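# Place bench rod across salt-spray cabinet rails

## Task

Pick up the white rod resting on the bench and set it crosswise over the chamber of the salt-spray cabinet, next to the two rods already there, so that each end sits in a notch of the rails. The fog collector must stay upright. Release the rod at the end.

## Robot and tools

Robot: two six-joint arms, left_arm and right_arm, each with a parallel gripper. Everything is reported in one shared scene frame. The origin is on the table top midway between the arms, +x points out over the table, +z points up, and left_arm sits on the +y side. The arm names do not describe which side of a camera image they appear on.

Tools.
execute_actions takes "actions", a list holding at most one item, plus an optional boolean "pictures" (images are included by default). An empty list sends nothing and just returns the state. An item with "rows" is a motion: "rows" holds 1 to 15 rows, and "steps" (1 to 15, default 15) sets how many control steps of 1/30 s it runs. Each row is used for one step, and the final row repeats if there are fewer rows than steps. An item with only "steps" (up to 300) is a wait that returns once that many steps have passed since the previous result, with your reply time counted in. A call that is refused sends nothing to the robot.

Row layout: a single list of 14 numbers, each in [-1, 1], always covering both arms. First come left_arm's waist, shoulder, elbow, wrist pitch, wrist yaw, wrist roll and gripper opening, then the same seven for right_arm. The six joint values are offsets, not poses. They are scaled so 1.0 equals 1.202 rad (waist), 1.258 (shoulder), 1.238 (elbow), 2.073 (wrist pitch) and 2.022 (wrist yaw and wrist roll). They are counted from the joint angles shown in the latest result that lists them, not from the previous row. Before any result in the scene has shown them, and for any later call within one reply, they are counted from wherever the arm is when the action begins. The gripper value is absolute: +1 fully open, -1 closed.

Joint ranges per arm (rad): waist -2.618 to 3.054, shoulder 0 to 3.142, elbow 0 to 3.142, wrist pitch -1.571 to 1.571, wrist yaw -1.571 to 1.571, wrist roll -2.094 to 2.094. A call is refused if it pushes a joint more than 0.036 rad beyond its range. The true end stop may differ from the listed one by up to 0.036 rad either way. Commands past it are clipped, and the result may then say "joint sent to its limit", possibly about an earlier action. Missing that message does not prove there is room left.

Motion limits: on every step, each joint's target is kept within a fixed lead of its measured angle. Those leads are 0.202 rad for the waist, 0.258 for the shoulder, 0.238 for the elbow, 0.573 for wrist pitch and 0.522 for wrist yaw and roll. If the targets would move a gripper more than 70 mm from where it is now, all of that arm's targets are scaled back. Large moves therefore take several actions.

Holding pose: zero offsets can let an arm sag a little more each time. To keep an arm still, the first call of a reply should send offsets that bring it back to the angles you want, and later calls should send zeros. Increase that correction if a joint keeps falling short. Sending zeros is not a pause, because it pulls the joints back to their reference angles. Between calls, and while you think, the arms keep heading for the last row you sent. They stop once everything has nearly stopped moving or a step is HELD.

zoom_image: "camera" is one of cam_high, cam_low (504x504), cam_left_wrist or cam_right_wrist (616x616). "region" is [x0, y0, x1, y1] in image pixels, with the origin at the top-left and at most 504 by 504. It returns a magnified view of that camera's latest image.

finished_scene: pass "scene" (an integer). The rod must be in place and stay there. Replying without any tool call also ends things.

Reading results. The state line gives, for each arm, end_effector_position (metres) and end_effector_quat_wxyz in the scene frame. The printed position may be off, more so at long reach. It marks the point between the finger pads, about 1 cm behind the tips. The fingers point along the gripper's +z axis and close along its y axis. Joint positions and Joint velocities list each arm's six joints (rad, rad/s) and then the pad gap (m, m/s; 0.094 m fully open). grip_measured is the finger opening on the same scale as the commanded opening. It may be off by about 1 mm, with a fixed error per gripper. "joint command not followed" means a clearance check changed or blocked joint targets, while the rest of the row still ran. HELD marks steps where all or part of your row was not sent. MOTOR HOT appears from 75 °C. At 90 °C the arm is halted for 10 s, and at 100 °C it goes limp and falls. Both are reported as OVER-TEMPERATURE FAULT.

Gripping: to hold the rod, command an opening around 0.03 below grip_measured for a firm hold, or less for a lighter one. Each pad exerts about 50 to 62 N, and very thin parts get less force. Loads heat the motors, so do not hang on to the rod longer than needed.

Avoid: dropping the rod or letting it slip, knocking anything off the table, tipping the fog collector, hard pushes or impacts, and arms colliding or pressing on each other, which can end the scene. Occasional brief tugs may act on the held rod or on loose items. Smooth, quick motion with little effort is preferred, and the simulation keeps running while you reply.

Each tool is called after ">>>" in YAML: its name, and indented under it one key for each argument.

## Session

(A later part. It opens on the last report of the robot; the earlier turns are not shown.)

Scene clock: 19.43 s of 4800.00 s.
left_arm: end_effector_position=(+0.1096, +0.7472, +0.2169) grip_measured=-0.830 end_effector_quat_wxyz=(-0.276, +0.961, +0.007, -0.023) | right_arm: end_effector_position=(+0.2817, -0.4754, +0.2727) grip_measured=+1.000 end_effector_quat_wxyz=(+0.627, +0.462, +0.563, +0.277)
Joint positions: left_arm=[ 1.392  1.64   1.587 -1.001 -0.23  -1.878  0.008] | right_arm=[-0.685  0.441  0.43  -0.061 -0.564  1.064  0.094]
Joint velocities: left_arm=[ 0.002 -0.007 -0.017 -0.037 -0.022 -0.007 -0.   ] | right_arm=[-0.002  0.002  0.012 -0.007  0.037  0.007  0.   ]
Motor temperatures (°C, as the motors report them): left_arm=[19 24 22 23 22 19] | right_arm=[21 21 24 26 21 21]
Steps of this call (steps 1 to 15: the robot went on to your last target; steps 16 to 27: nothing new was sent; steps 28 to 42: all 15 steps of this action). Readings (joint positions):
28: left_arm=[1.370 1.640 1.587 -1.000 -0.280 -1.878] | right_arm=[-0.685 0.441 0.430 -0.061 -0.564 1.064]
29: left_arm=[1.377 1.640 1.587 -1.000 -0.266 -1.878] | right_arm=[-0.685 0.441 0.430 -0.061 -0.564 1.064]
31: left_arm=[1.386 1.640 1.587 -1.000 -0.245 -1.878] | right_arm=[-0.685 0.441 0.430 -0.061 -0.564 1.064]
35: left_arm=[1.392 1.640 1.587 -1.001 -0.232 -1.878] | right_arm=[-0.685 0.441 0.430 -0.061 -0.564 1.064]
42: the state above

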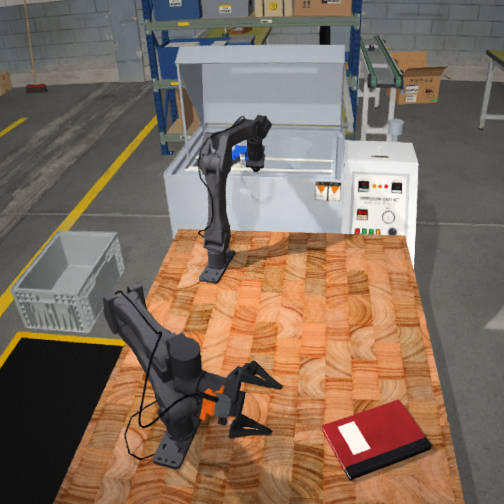

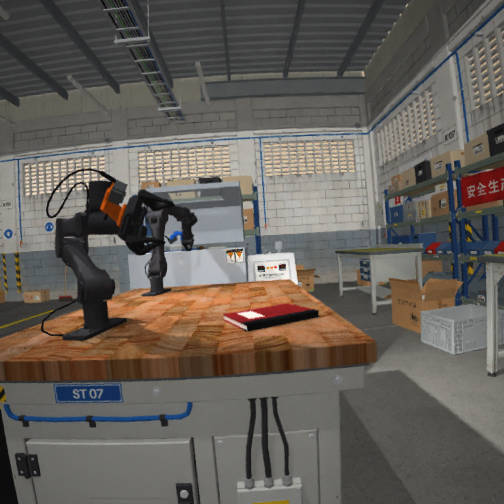

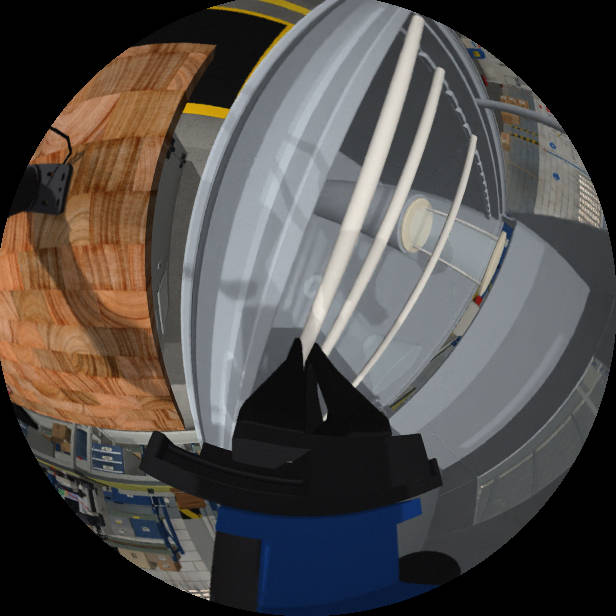

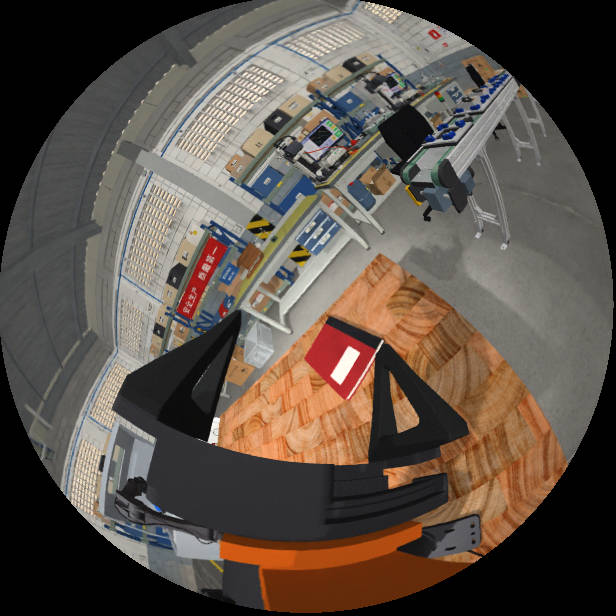

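>>> execute_actions:
  actions:
    - {"rows":[[0,-0.045,0.01,0,0.0,0,-0.87,0,0,0,0,0,0,1],[0,-0.045,0.01,0,0.0,0,-0.87,0,0,0,0,0,0,1],[0,-0.045,0.01,0,0.0,0,-0.87,0,0,0,0,0,0,1],[-0.01,-0.045,0.01,0,0.03,0.03,-0.87,0,0,0,0,0,0,1]]}

>>> zoom_image:
  camera: "cam_high"
  region: [160,130,360,200]

Scene clock: 20.70 s of 4800.00 s.
left_arm: end_effector_position=(+0.1195, +0.7402, +0.2301) grip_measured=-0.830 end_effector_quat_wxyz=(-0.285, +0.958, -0.022, +0.005) | right_arm: end_effector_position=(+0.2817, -0.4754, +0.2727) grip_measured=+1.000 end_effector_quat_wxyz=(+0.627, +0.462, +0.563, +0.277)
Joint positions: left_arm=[ 1.389  1.601  1.587 -1.002 -0.17  -1.832  0.008] | right_arm=[-0.685  0.441  0.43  -0.061 -0.564  1.064  0.094]
Joint velocities: left_arm=[-0.012 -0.027  0.002 -0.022  0.081 -0.037  0.001] | right_arm=[ 0.002  0.007 -0.017 -0.007 -0.066  0.051  0.   ]
Motor temperatures (°C, as the motors report them): left_arm=[19 25 22 23 22 19] | right_arm=[21 21 24 26 21 21]
Steps of this call (steps 1 to 15: the robot went on to your last target; steps 16 to 23: nothing new was sent; steps 24 to 38: all 15 steps of this action). Readings (joint positions):
24: left_arm=[1.392 1.637 1.587 -1.001 -0.231 -1.878] | right_arm=[-0.685 0.441 0.430 -0.061 -0.564 1.064]
25: left_arm=[1.392 1.634 1.587 -1.002 -0.231 -1.878] | right_arm=[-0.685 0.441 0.430 -0.061 -0.564 1.064]
27: left_arm=[1.392 1.620 1.587 -1.002 -0.223 -1.870] | right_arm=[-0.685 0.441 0.430 -0.061 -0.564 1.064]
31: left_arm=[1.390 1.602 1.587 -1.002 -0.188 -1.846] | right_arm=[-0.685 0.441 0.430 -0.061 -0.564 1.064]
38: the state above

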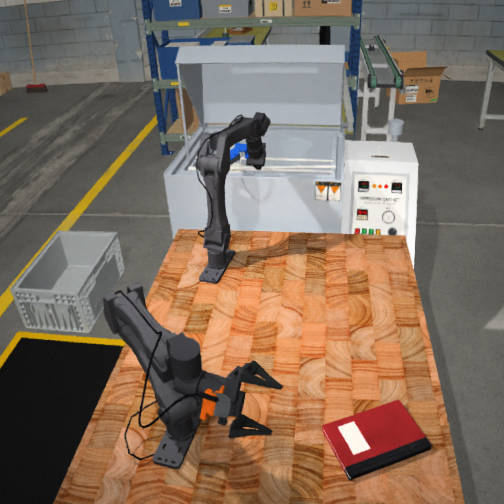

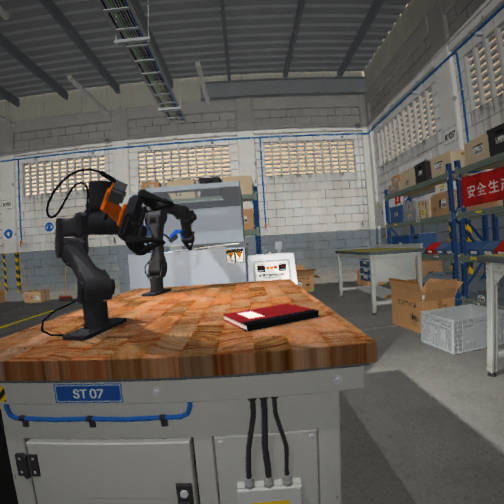

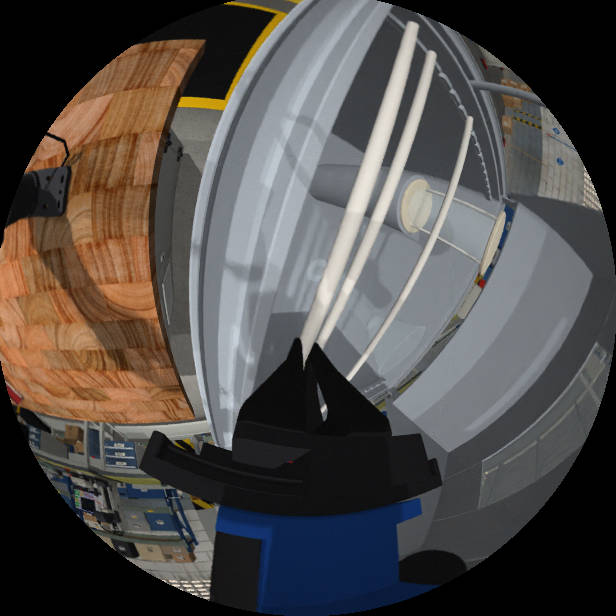

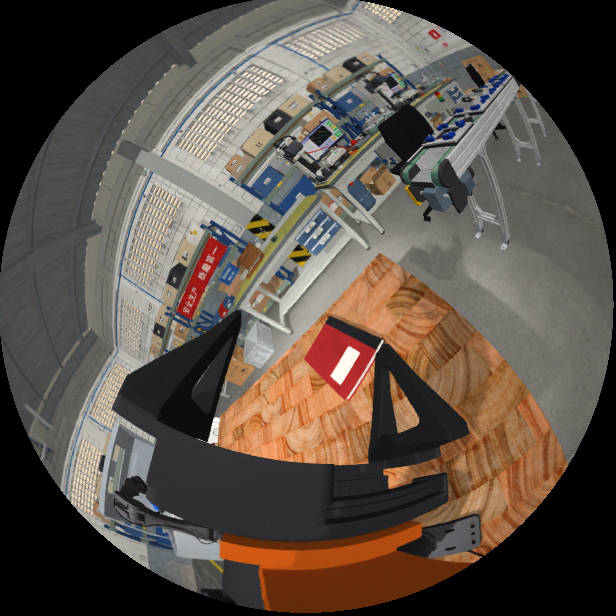

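Region (160, 130, 360, 200) of cam_high's 504x504 image, scaled by 2.520, with more detail than that image has; it fills the top 176 rows of this view, and the rest is white.

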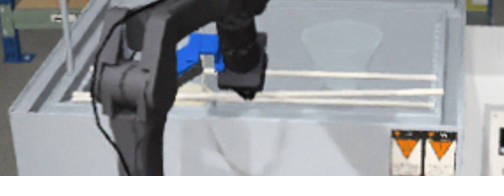

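>>> execute_actions:
  actions:
    - {"rows":[[-0.025,0,0,0,-0.025,0,-0.87,0,0,0,0,0,0,1],[-0.025,0,0,0,-0.025,0,-0.87,0,0,0,0,0,0,1],[-0.025,0.02,0,0,-0.025,0,-0.87,0,0,0,0,0,0,1],[-0.025,0.04,0,0,-0.025,0,-0.87,0,0,0,0,0,0,1]]}

>>> zoom_image:
  camera: "cam_high"
  region: [160,130,360,200]

Scene clock: 22.00 s of 4800.00 s.
left_arm: end_effector_position=(+0.1261, +0.7437, +0.2121) grip_measured=-0.829 end_effector_quat_wxyz=(-0.267, +0.963, -0.033, -0.010) | right_arm: end_effector_position=(+0.2817, -0.4754, +0.2727) grip_measured=+1.000 end_effector_quat_wxyz=(+0.627, +0.462, +0.563, +0.277)
Joint positions: left_arm=[ 1.367  1.65   1.587 -1.001 -0.194 -1.831  0.008] | right_arm=[-0.685  0.441  0.43  -0.061 -0.564  1.064  0.094]
Joint velocities: left_arm=[-0.007  0.002 -0.022 -0.022 -0.007 -0.007  0.001] | right_arm=[-0.007 -0.002  0.002 -0.066 -0.037  0.051  0.   ]
Motor temperatures (°C, as the motors report them): left_arm=[19 25 22 23 22 19] | right_arm=[21 21 24 26 21 21]
Steps of this call (steps 1 to 15: the robot went on to your last target; steps 16 to 24: nothing new was sent; steps 25 to 39: all 15 steps of this action). Readings (joint positions):
25: left_arm=[1.387 1.601 1.587 -1.002 -0.172 -1.829] | right_arm=[-0.685 0.441 0.430 -0.061 -0.564 1.064]
26: left_arm=[1.383 1.601 1.587 -1.002 -0.179 -1.829] | right_arm=[-0.685 0.441 0.430 -0.061 -0.564 1.064]
28: left_arm=[1.373 1.606 1.587 -1.002 -0.188 -1.829] | right_arm=[-0.685 0.441 0.430 -0.061 -0.564 1.064]
32: left_arm=[1.367 1.638 1.587 -1.001 -0.194 -1.829] | right_arm=[-0.685 0.441 0.430 -0.061 -0.564 1.064]
39: the state above

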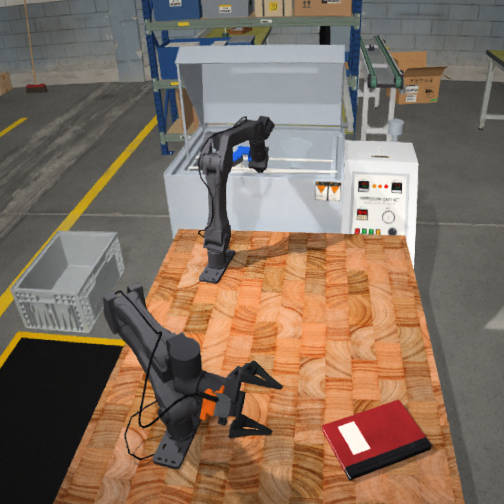

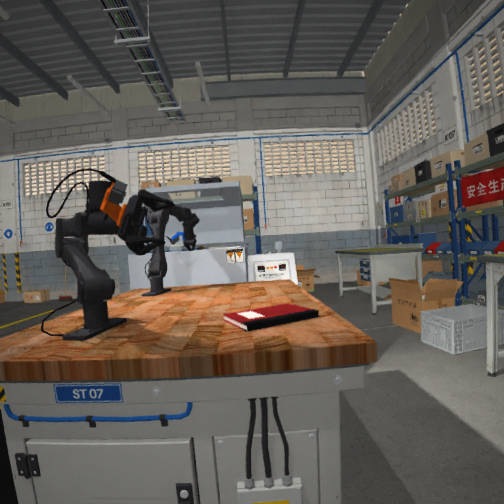

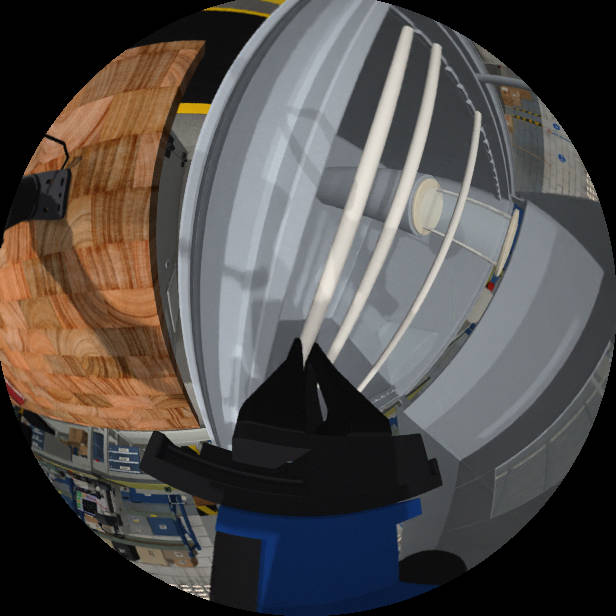

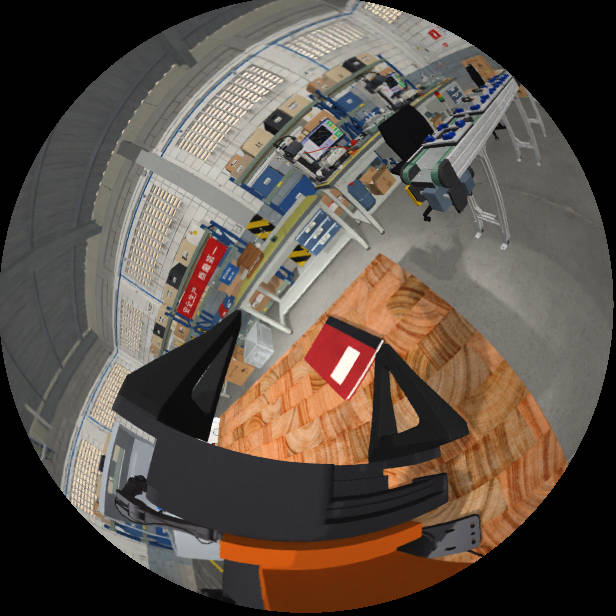

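Region (160, 130, 360, 200) of cam_high's 504x504 image, scaled by 2.520, with more detail than that image has; it fills the top 176 rows of this view, and the rest is white.

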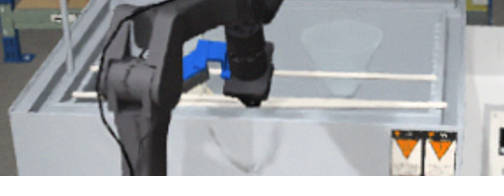

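>>> execute_actions:
  actions:
    - {"rows":[[0,-0.04,0,0,0,0,-0.87,0,0,0,0,0,0,1],[0,-0.04,0,0,0,0,-0.87,0,0,0,0,0,0,1],[0,-0.04,0,0,0,0,-0.87,0,0,0,0,0,0,1],[0.025,-0.04,0,0,-0.02,0,-0.87,0,0,0,0,0,0,1],[0.025,-0.04,0,0,-0.02,0,-0.87,0,0,0,0,0,0,1],[0.025,-0.02,0,0,-0.02,0,-0.87,0,0,0,0,0,0,1],[0.025,-0.01,0,0,-0.02,0,-0.87,0,0,0,0,0,0,1],[0.025,0,0,0,-0.02,0,-0.87,0,0,0,0,0,0,1],[0.025,0.015,0,0,-0.02,0,-0.87,0,0,0,0,0,0,1]]}

>>> zoom_image:
  camera: "cam_high"
  region: [160,130,360,200]

Scene clock: 23.33 s of 4800.00 s.
left_arm: end_effector_position=(+0.1142, +0.7493, +0.2151) grip_measured=-0.830 end_effector_quat_wxyz=(-0.276, +0.961, -0.017, -0.020) | right_arm: end_effector_position=(+0.2817, -0.4754, +0.2727) grip_measured=+1.000 end_effector_quat_wxyz=(+0.627, +0.462, +0.563, +0.277)
Joint positions: left_arm=[ 1.391  1.647  1.587 -0.989 -0.214 -1.833  0.008] | right_arm=[-0.685  0.441  0.43  -0.061 -0.564  1.064  0.094]
Joint velocities: left_arm=[-0.002 -0.002  0.002 -0.051  0.007  0.007  0.001] | right_arm=[ 0.007 -0.007 -0.012 -0.051  0.051  0.007  0.   ]
Motor temperatures (°C, as the motors report them): left_arm=[19 25 22 23 22 19] | right_arm=[21 21 24 26 21 21]
Steps of this call (steps 1 to 15: the robot went on to your last target; steps 16 to 25: nothing new was sent; steps 26 to 40: all 15 steps of this action). Readings (joint positions):
26: left_arm=[1.367 1.647 1.587 -1.001 -0.192 -1.832] | right_arm=[-0.685 0.441 0.430 -0.061 -0.564 1.064]
27: left_arm=[1.367 1.644 1.587 -1.001 -0.190 -1.832] | right_arm=[-0.685 0.441 0.430 -0.061 -0.564 1.064]
29: left_arm=[1.369 1.633 1.587 -1.000 -0.190 -1.832] | right_arm=[-0.685 0.441 0.430 -0.061 -0.564 1.064]
33: left_arm=[1.387 1.627 1.587 -0.999 -0.206 -1.832] | right_arm=[-0.685 0.441 0.430 -0.061 -0.564 1.064]
40: the state above

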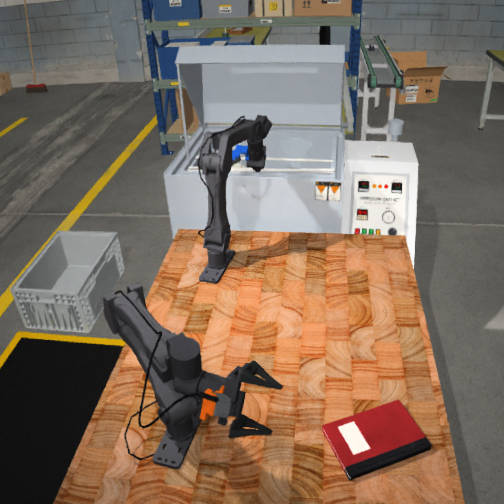

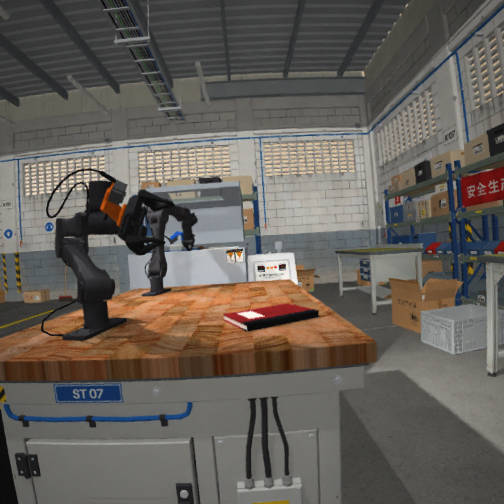

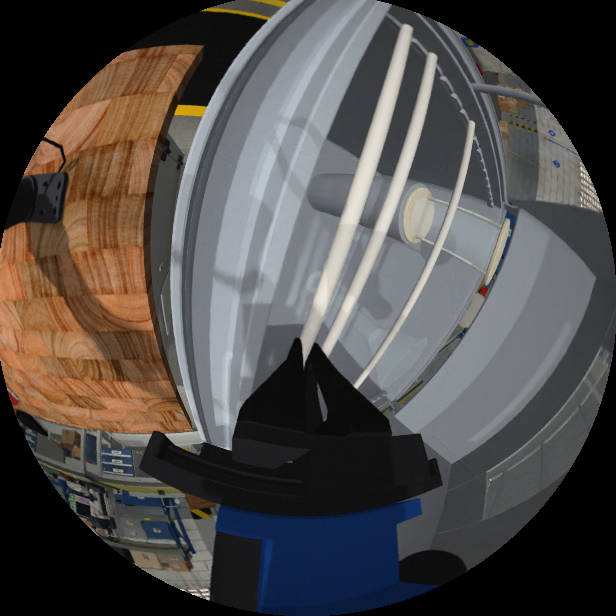

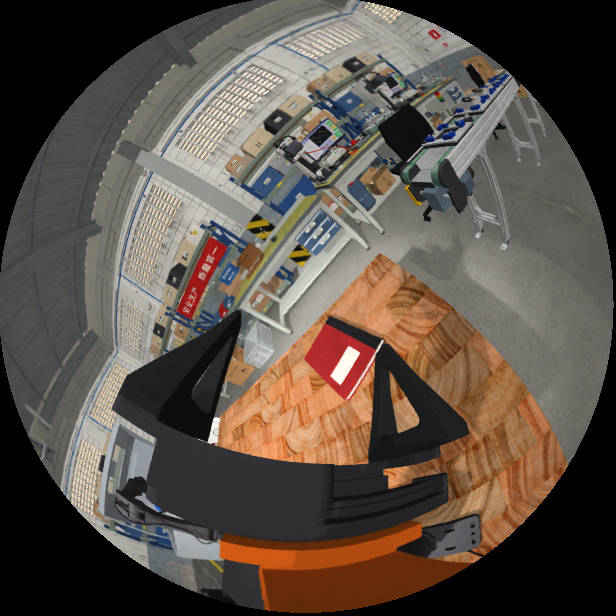

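Region (160, 130, 360, 200) of cam_high's 504x504 image, scaled by 2.520, with more detail than that image has; it fills the top 176 rows of this view, and the rest is white.

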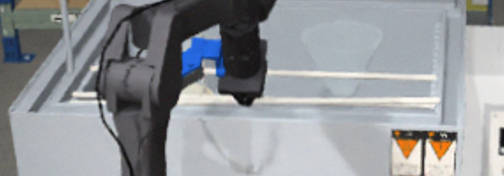

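>>> execute_actions:
  actions:
    - {"rows":[[0,0.02,0,0,0,0.012,-0.87,0,0,0,0,0,0,1],[0,0.03,0,0,0,0.012,-0.87,0,0,0,0,0,0,1]]}

>>> zoom_image:
  camera: "cam_high"
  region: [290,150,350,185]

>>> zoom_image:
  camera: "cam_left_wrist"
  region: [360,0,520,160]

Scene clock: 24.67 s of 4800.00 s.
left_arm: end_effector_position=(+0.1182, +0.7527, +0.2046) grip_measured=-0.830 end_effector_quat_wxyz=(-0.265, +0.964, -0.022, -0.017) | right_arm: end_effector_position=(+0.2817, -0.4754, +0.2727) grip_measured=+1.000 end_effector_quat_wxyz=(+0.627, +0.462, +0.563, +0.277)
Joint positions: left_arm=[ 1.391  1.675  1.587 -0.981 -0.199 -1.829  0.008] | right_arm=[-0.685  0.441  0.43  -0.061 -0.564  1.064  0.094]
Joint velocities: left_arm=[-0.002 -0.012  0.002  0.037  0.037 -0.037  0.   ] | right_arm=[-0.007 -0.007  0.007  0.022 -0.051 -0.007  0.   ]
Motor temperatures (°C, as the motors report them): left_arm=[19 24 22 23 22 19] | right_arm=[21 21 24 26 21 21]
Steps of this call (steps 1 to 15: the robot went on to your last target; steps 16 to 25: nothing new was sent; steps 26 to 40: all 15 steps of this action). Readings (joint positions):
26: left_arm=[1.391 1.647 1.587 -0.989 -0.213 -1.833] | right_arm=[-0.685 0.441 0.430 -0.061 -0.564 1.064]
27: left_arm=[1.391 1.649 1.587 -0.988 -0.213 -1.832] | right_arm=[-0.685 0.441 0.430 -0.061 -0.564 1.064]
29: left_arm=[1.391 1.650 1.587 -0.983 -0.213 -1.830] | right_arm=[-0.685 0.441 0.430 -0.061 -0.564 1.064]
33: left_arm=[1.391 1.662 1.587 -0.981 -0.208 -1.829] | right_arm=[-0.685 0.441 0.430 -0.061 -0.564 1.064]
40: the state above

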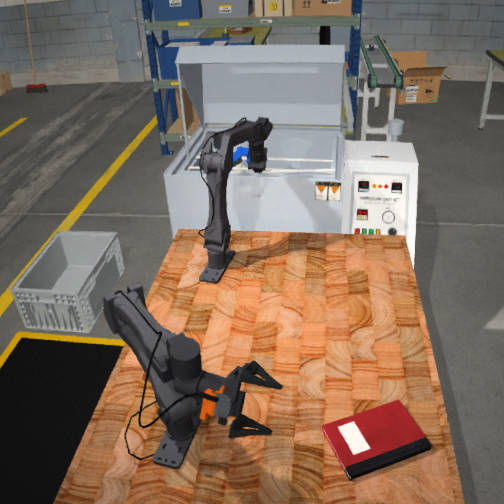

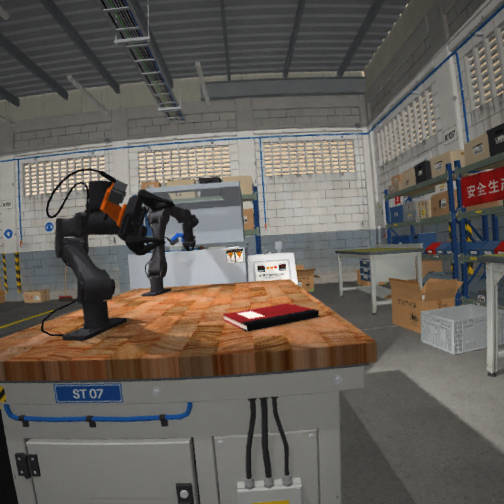

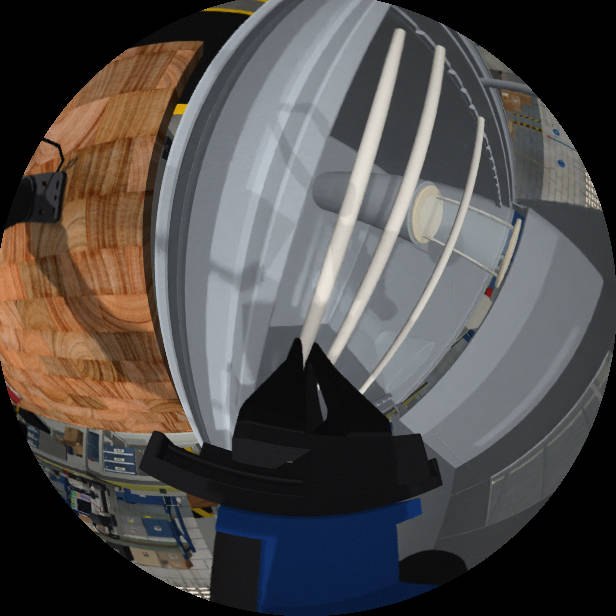

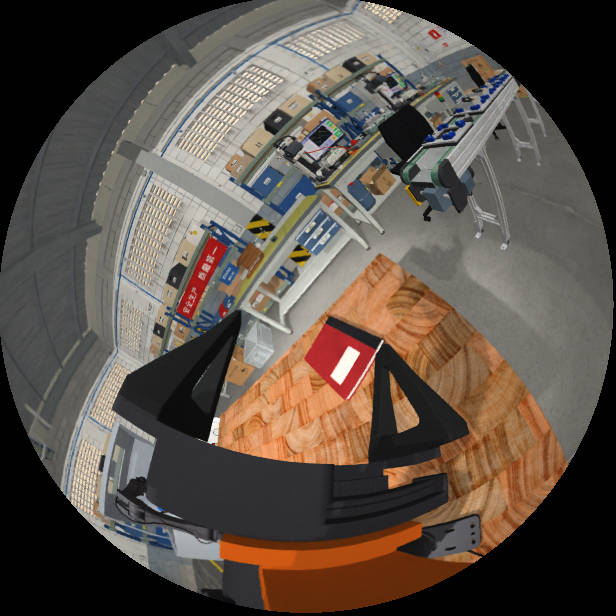

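Region (290, 150, 350, 185) of cam_high's 504x504 image, scaled by 8.400, with more detail than that image has; it fills the top 294 rows of this view, and the rest is white.

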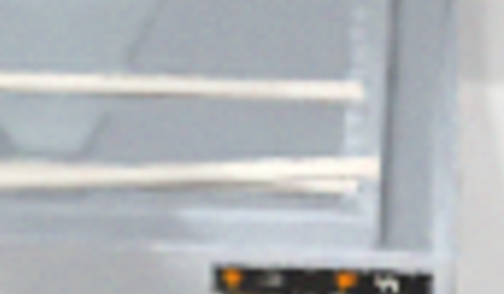

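Region (360, 0, 520, 160) of cam_left_wrist's 616x616 image, scaled by 3.150, with more detail than that image has.

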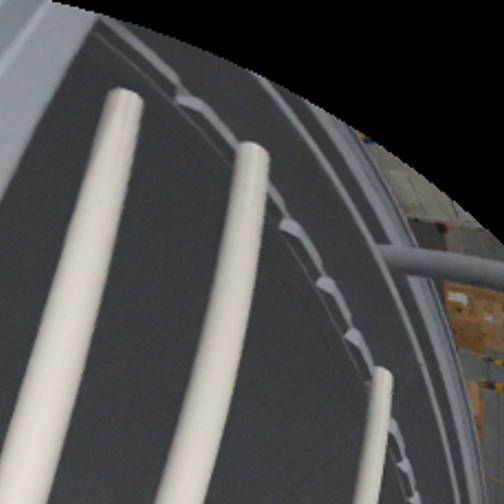

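>>> execute_actions:
  actions:
    - {"rows":[[0,-0.04,0,0,-0.02,0,-0.87,0,0,0,0,0,0,1],[0,-0.07,0,0,-0.03,0,-0.87,0,0,0,0,0,0,1],[0,-0.07,0,-0.01,-0.045,0,-0.87,0,0,0,0,0,0,1]]}

>>> zoom_image:
  camera: "cam_high"
  region: [160,130,360,200]

Scene clock: 25.80 s of 4800.00 s.
left_arm: end_effector_position=(+0.1036, +0.7469, +0.2374) grip_measured=-0.830 end_effector_quat_wxyz=(-0.307, +0.951, -0.008, -0.036) | right_arm: end_effector_position=(+0.2817, -0.4754, +0.2727) grip_measured=+1.000 end_effector_quat_wxyz=(+0.627, +0.462, +0.563, +0.277)
Joint positions: left_arm=[ 1.391  1.595  1.587 -0.986 -0.266 -1.83   0.008] | right_arm=[-0.685  0.441  0.43  -0.061 -0.564  1.064  0.094]
Joint velocities: left_arm=[ 0.002  0.002  0.002 -0.022  0.051 -0.007  0.   ] | right_arm=[-0.012 -0.002  0.002  0.037  0.051  0.037  0.   ]
Motor temperatures (°C, as the motors report them): left_arm=[19 25 23 23 22 19] | right_arm=[21 21 24 26 21 21]
Steps of this call (steps 1 to 15: the robot went on to your last target; steps 16 to 19: nothing new was sent; steps 20 to 34: all 15 steps of this action). Readings (joint positions):
20: left_arm=[1.391 1.673 1.587 -0.980 -0.199 -1.830] | right_arm=[-0.685 0.441 0.430 -0.061 -0.564 1.064]
21: left_arm=[1.391 1.666 1.587 -0.980 -0.201 -1.830] | right_arm=[-0.685 0.441 0.430 -0.061 -0.564 1.064]
23: left_arm=[1.391 1.641 1.587 -0.980 -0.216 -1.830] | right_arm=[-0.685 0.441 0.430 -0.061 -0.564 1.064]
27: left_arm=[1.391 1.598 1.587 -0.982 -0.251 -1.830] | right_arm=[-0.685 0.441 0.430 -0.061 -0.564 1.064]
34: the state above

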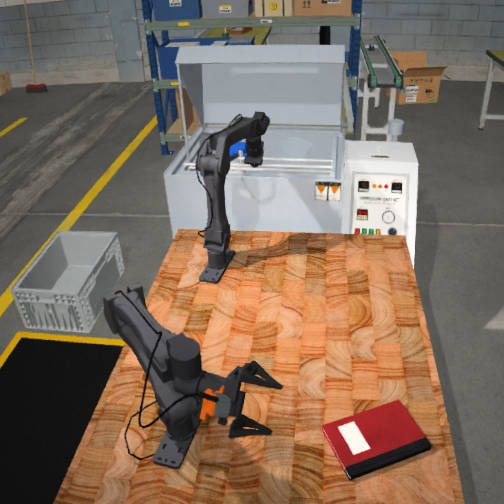

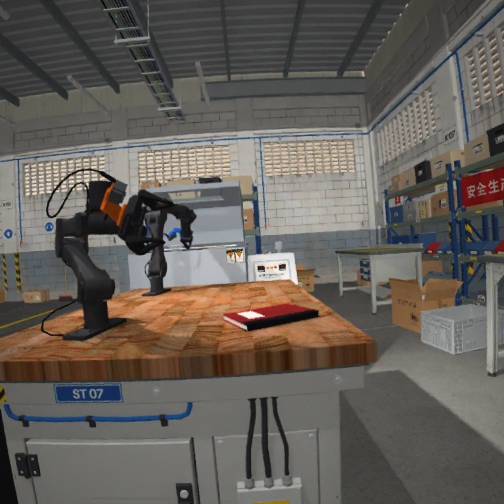

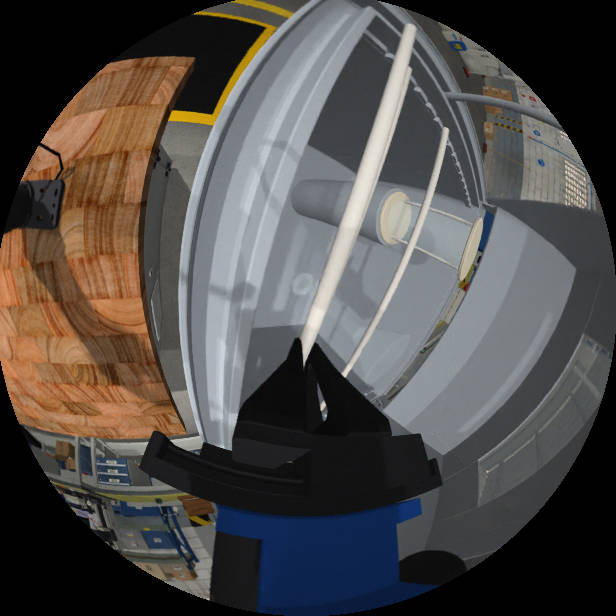

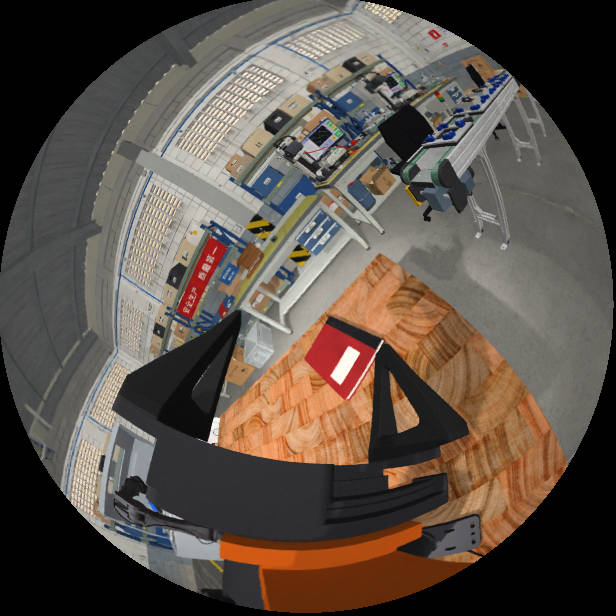

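Region (160, 130, 360, 200) of cam_high's 504x504 image, scaled by 2.520, with more detail than that image has; it fills the top 176 rows of this view, and the rest is white.

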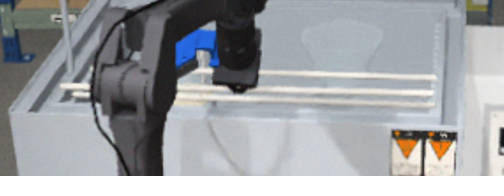

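>>> execute_actions:
  actions:
    - {"rows":[[0,0,0,-0.02,0,0.025,-0.87,0,0,0,0,0,0,1],[0,0.01,0,-0.02,0,0.025,-0.87,0,0,0,0,0,0,1],[0,0.02,0,-0.02,0,0.025,-0.87,0,0,0,0,0,0,1],[0,0.03,0,-0.02,0,0.025,-0.87,0,0,0,0,0,0,1],[0,0.045,0,-0.02,0,0.025,-0.87,0,0,0,0,0,0,1]]}

>>> zoom_image:
  camera: "cam_high"
  region: [290,150,350,185]

>>> zoom_image:
  camera: "cam_left_wrist"
  region: [360,0,520,160]

Scene clock: 27.00 s of 4800.00 s.
left_arm: end_effector_position=(+0.1053, +0.7480, +0.2154) grip_measured=-0.829 end_effector_quat_wxyz=(-0.274, +0.960, -0.030, -0.049) | right_arm: end_effector_position=(+0.2817, -0.4754, +0.2727) grip_measured=+1.000 end_effector_quat_wxyz=(+0.627, +0.462, +0.563, +0.277)
Joint positions: left_arm=[ 1.391  1.646  1.587 -1.005 -0.259 -1.796  0.008] | right_arm=[-0.685  0.441  0.43  -0.061 -0.564  1.064  0.094]
Joint velocities: left_arm=[ 0.002  0.007 -0.007  0.037  0.037 -0.022 -0.001] | right_arm=[-0.002  0.007  0.007 -0.022 -0.037  0.066  0.   ]
Motor temperatures (°C, as the motors report them): left_arm=[19 25 23 23 22 19] | right_arm=[21 21 24 26 21 21]
Steps of this call (steps 1 to 15: the robot went on to your last target; steps 16 to 21: nothing new was sent; steps 22 to 36: all 15 steps of this action). Readings (joint positions):
22: left_arm=[1.391 1.595 1.587 -0.989 -0.270 -1.825] | right_arm=[-0.685 0.441 0.430 -0.061 -0.564 1.064]
23: left_arm=[1.391 1.595 1.587 -0.993 -0.268 -1.818] | right_arm=[-0.685 0.441 0.430 -0.061 -0.564 1.064]
25: left_arm=[1.391 1.600 1.587 -1.000 -0.266 -1.809] | right_arm=[-0.685 0.441 0.430 -0.061 -0.564 1.064]
29: left_arm=[1.391 1.635 1.587 -1.006 -0.263 -1.799] | right_arm=[-0.685 0.441 0.430 -0.061 -0.564 1.064]
36: the state above

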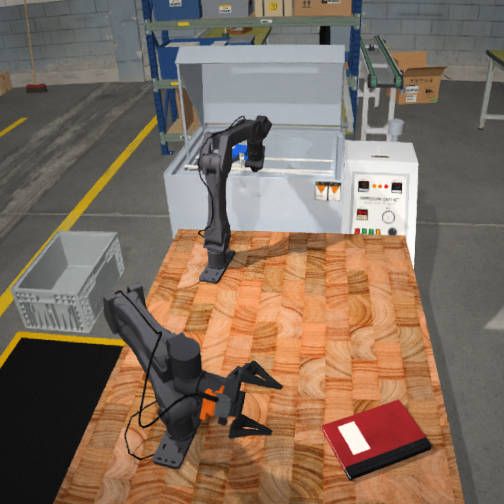

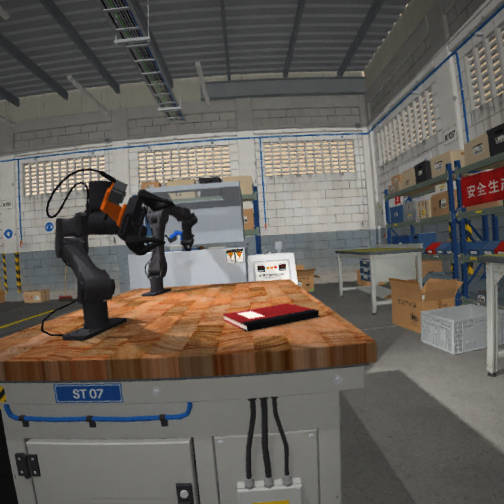

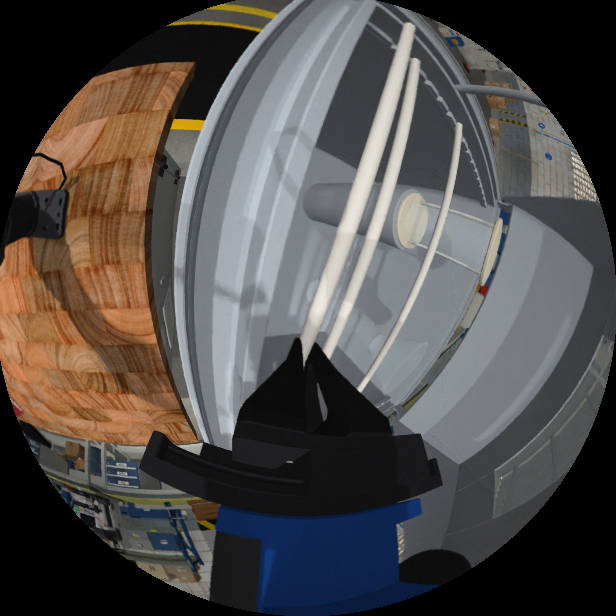

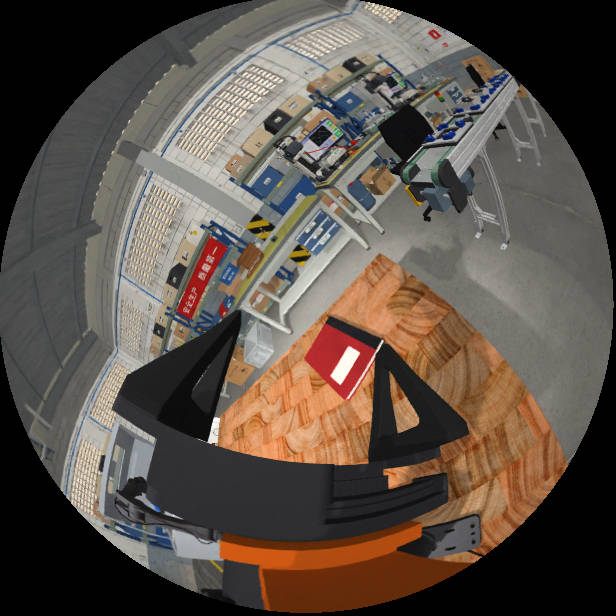

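Region (290, 150, 350, 185) of cam_high's 504x504 image, scaled by 8.400, with more detail than that image has; it fills the top 294 rows of this view, and the rest is white.

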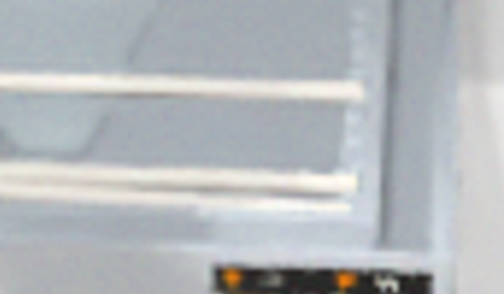

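Region (360, 0, 520, 160) of cam_left_wrist's 616x616 image, scaled by 3.150, with more detail than that image has.

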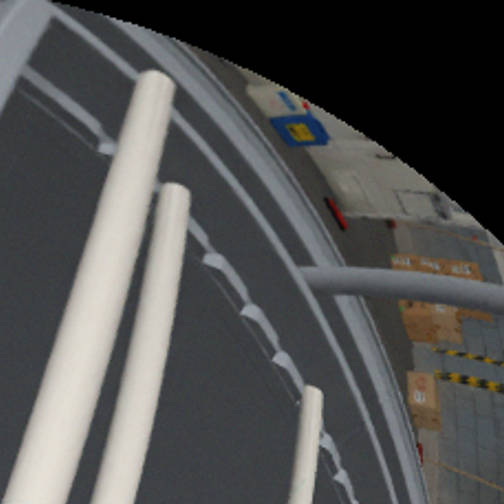

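>>> execute_actions:
  actions:
    - {"rows":[[0,0,0,0,0.024,-0.01,-0.87,0,0,0,0,0,0,1]]}

>>> zoom_image:
  camera: "cam_high"
  region: [290,150,350,185]

>>> zoom_image:
  camera: "cam_left_wrist"
  region: [360,0,520,160]

Scene clock: 28.23 s of 4800.00 s.
left_arm: end_effector_position=(+0.1089, +0.7471, +0.2145) grip_measured=-0.829 end_effector_quat_wxyz=(-0.272, +0.961, -0.027, -0.037) | right_arm: end_effector_position=(+0.2817, -0.4754, +0.2727) grip_measured=+1.000 end_effector_quat_wxyz=(+0.627, +0.462, +0.563, +0.277)
Joint positions: left_arm=[ 1.391  1.646  1.587 -1.005 -0.238 -1.808  0.008] | right_arm=[-0.685  0.441  0.43  -0.061 -0.564  1.064  0.094]
Joint velocities: left_arm=[-0.007 -0.002 -0.002 -0.022  0.037 -0.022  0.001] | right_arm=[ 0.002  0.002 -0.017  0.022  0.051  0.007  0.   ]
Motor temperatures (°C, as the motors report them): left_arm=[19 25 23 23 22 19] | right_arm=[21 21 24 26 21 21]
Steps of this call (steps 1 to 15: the robot went on to your last target; steps 16 to 22: nothing new was sent; steps 23 to 37: all 15 steps of this action). Readings (joint positions):
23: left_arm=[1.391 1.646 1.587 -1.004 -0.254 -1.799] | right_arm=[-0.685 0.441 0.430 -0.061 -0.564 1.064]
24: left_arm=[1.391 1.646 1.587 -1.004 -0.245 -1.802] | right_arm=[-0.685 0.441 0.430 -0.061 -0.564 1.064]
26: left_arm=[1.391 1.646 1.587 -1.004 -0.237 -1.805] | right_arm=[-0.685 0.441 0.430 -0.061 -0.564 1.064]
30: left_arm=[1.391 1.646 1.587 -1.005 -0.238 -1.807] | right_arm=[-0.685 0.441 0.430 -0.061 -0.564 1.064]
37: the state above

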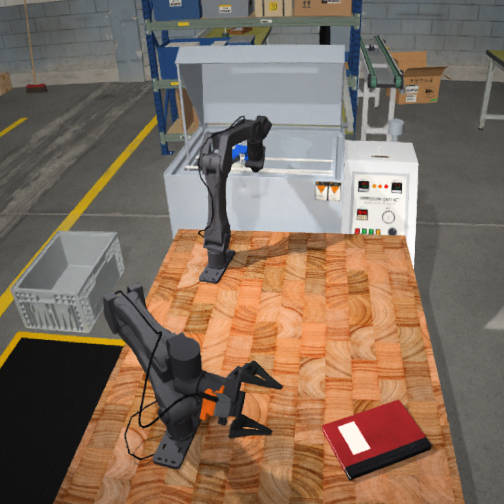

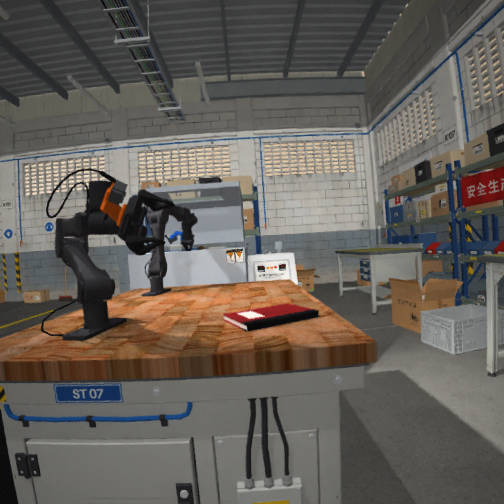

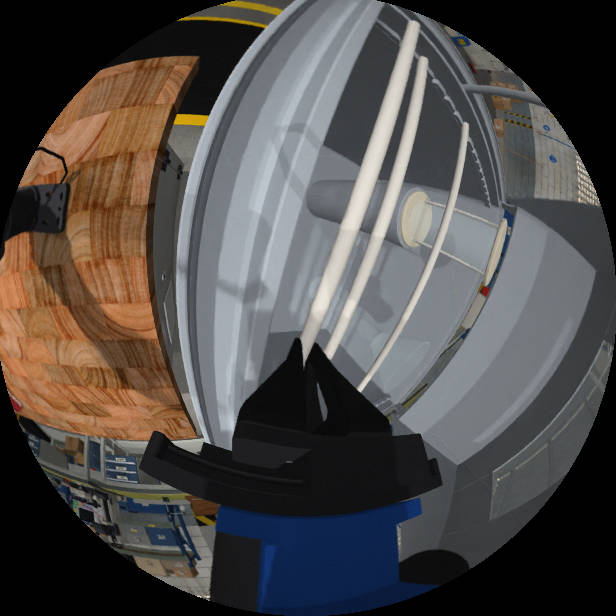

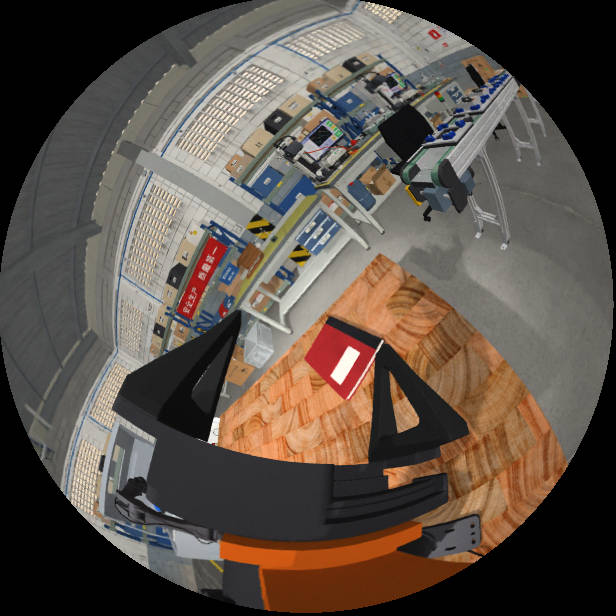

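Region (290, 150, 350, 185) of cam_high's 504x504 image, scaled by 8.400, with more detail than that image has; it fills the top 294 rows of this view, and the rest is white.

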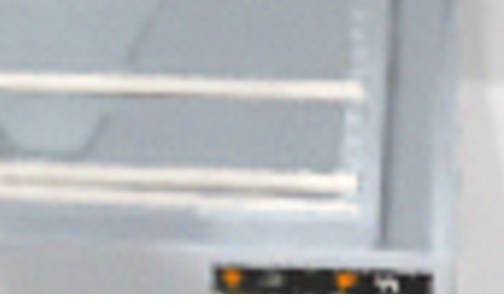

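Region (360, 0, 520, 160) of cam_left_wrist's 616x616 image, scaled by 3.150, with more detail than that image has.

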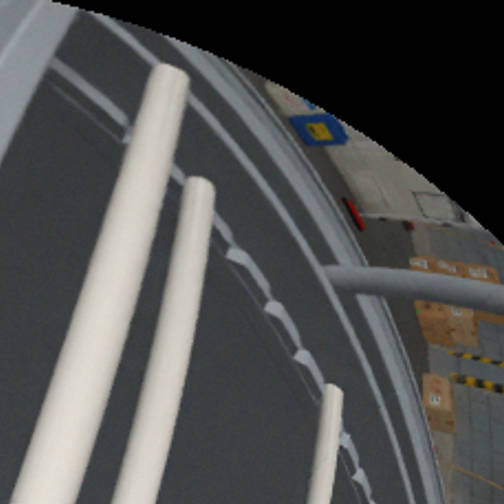

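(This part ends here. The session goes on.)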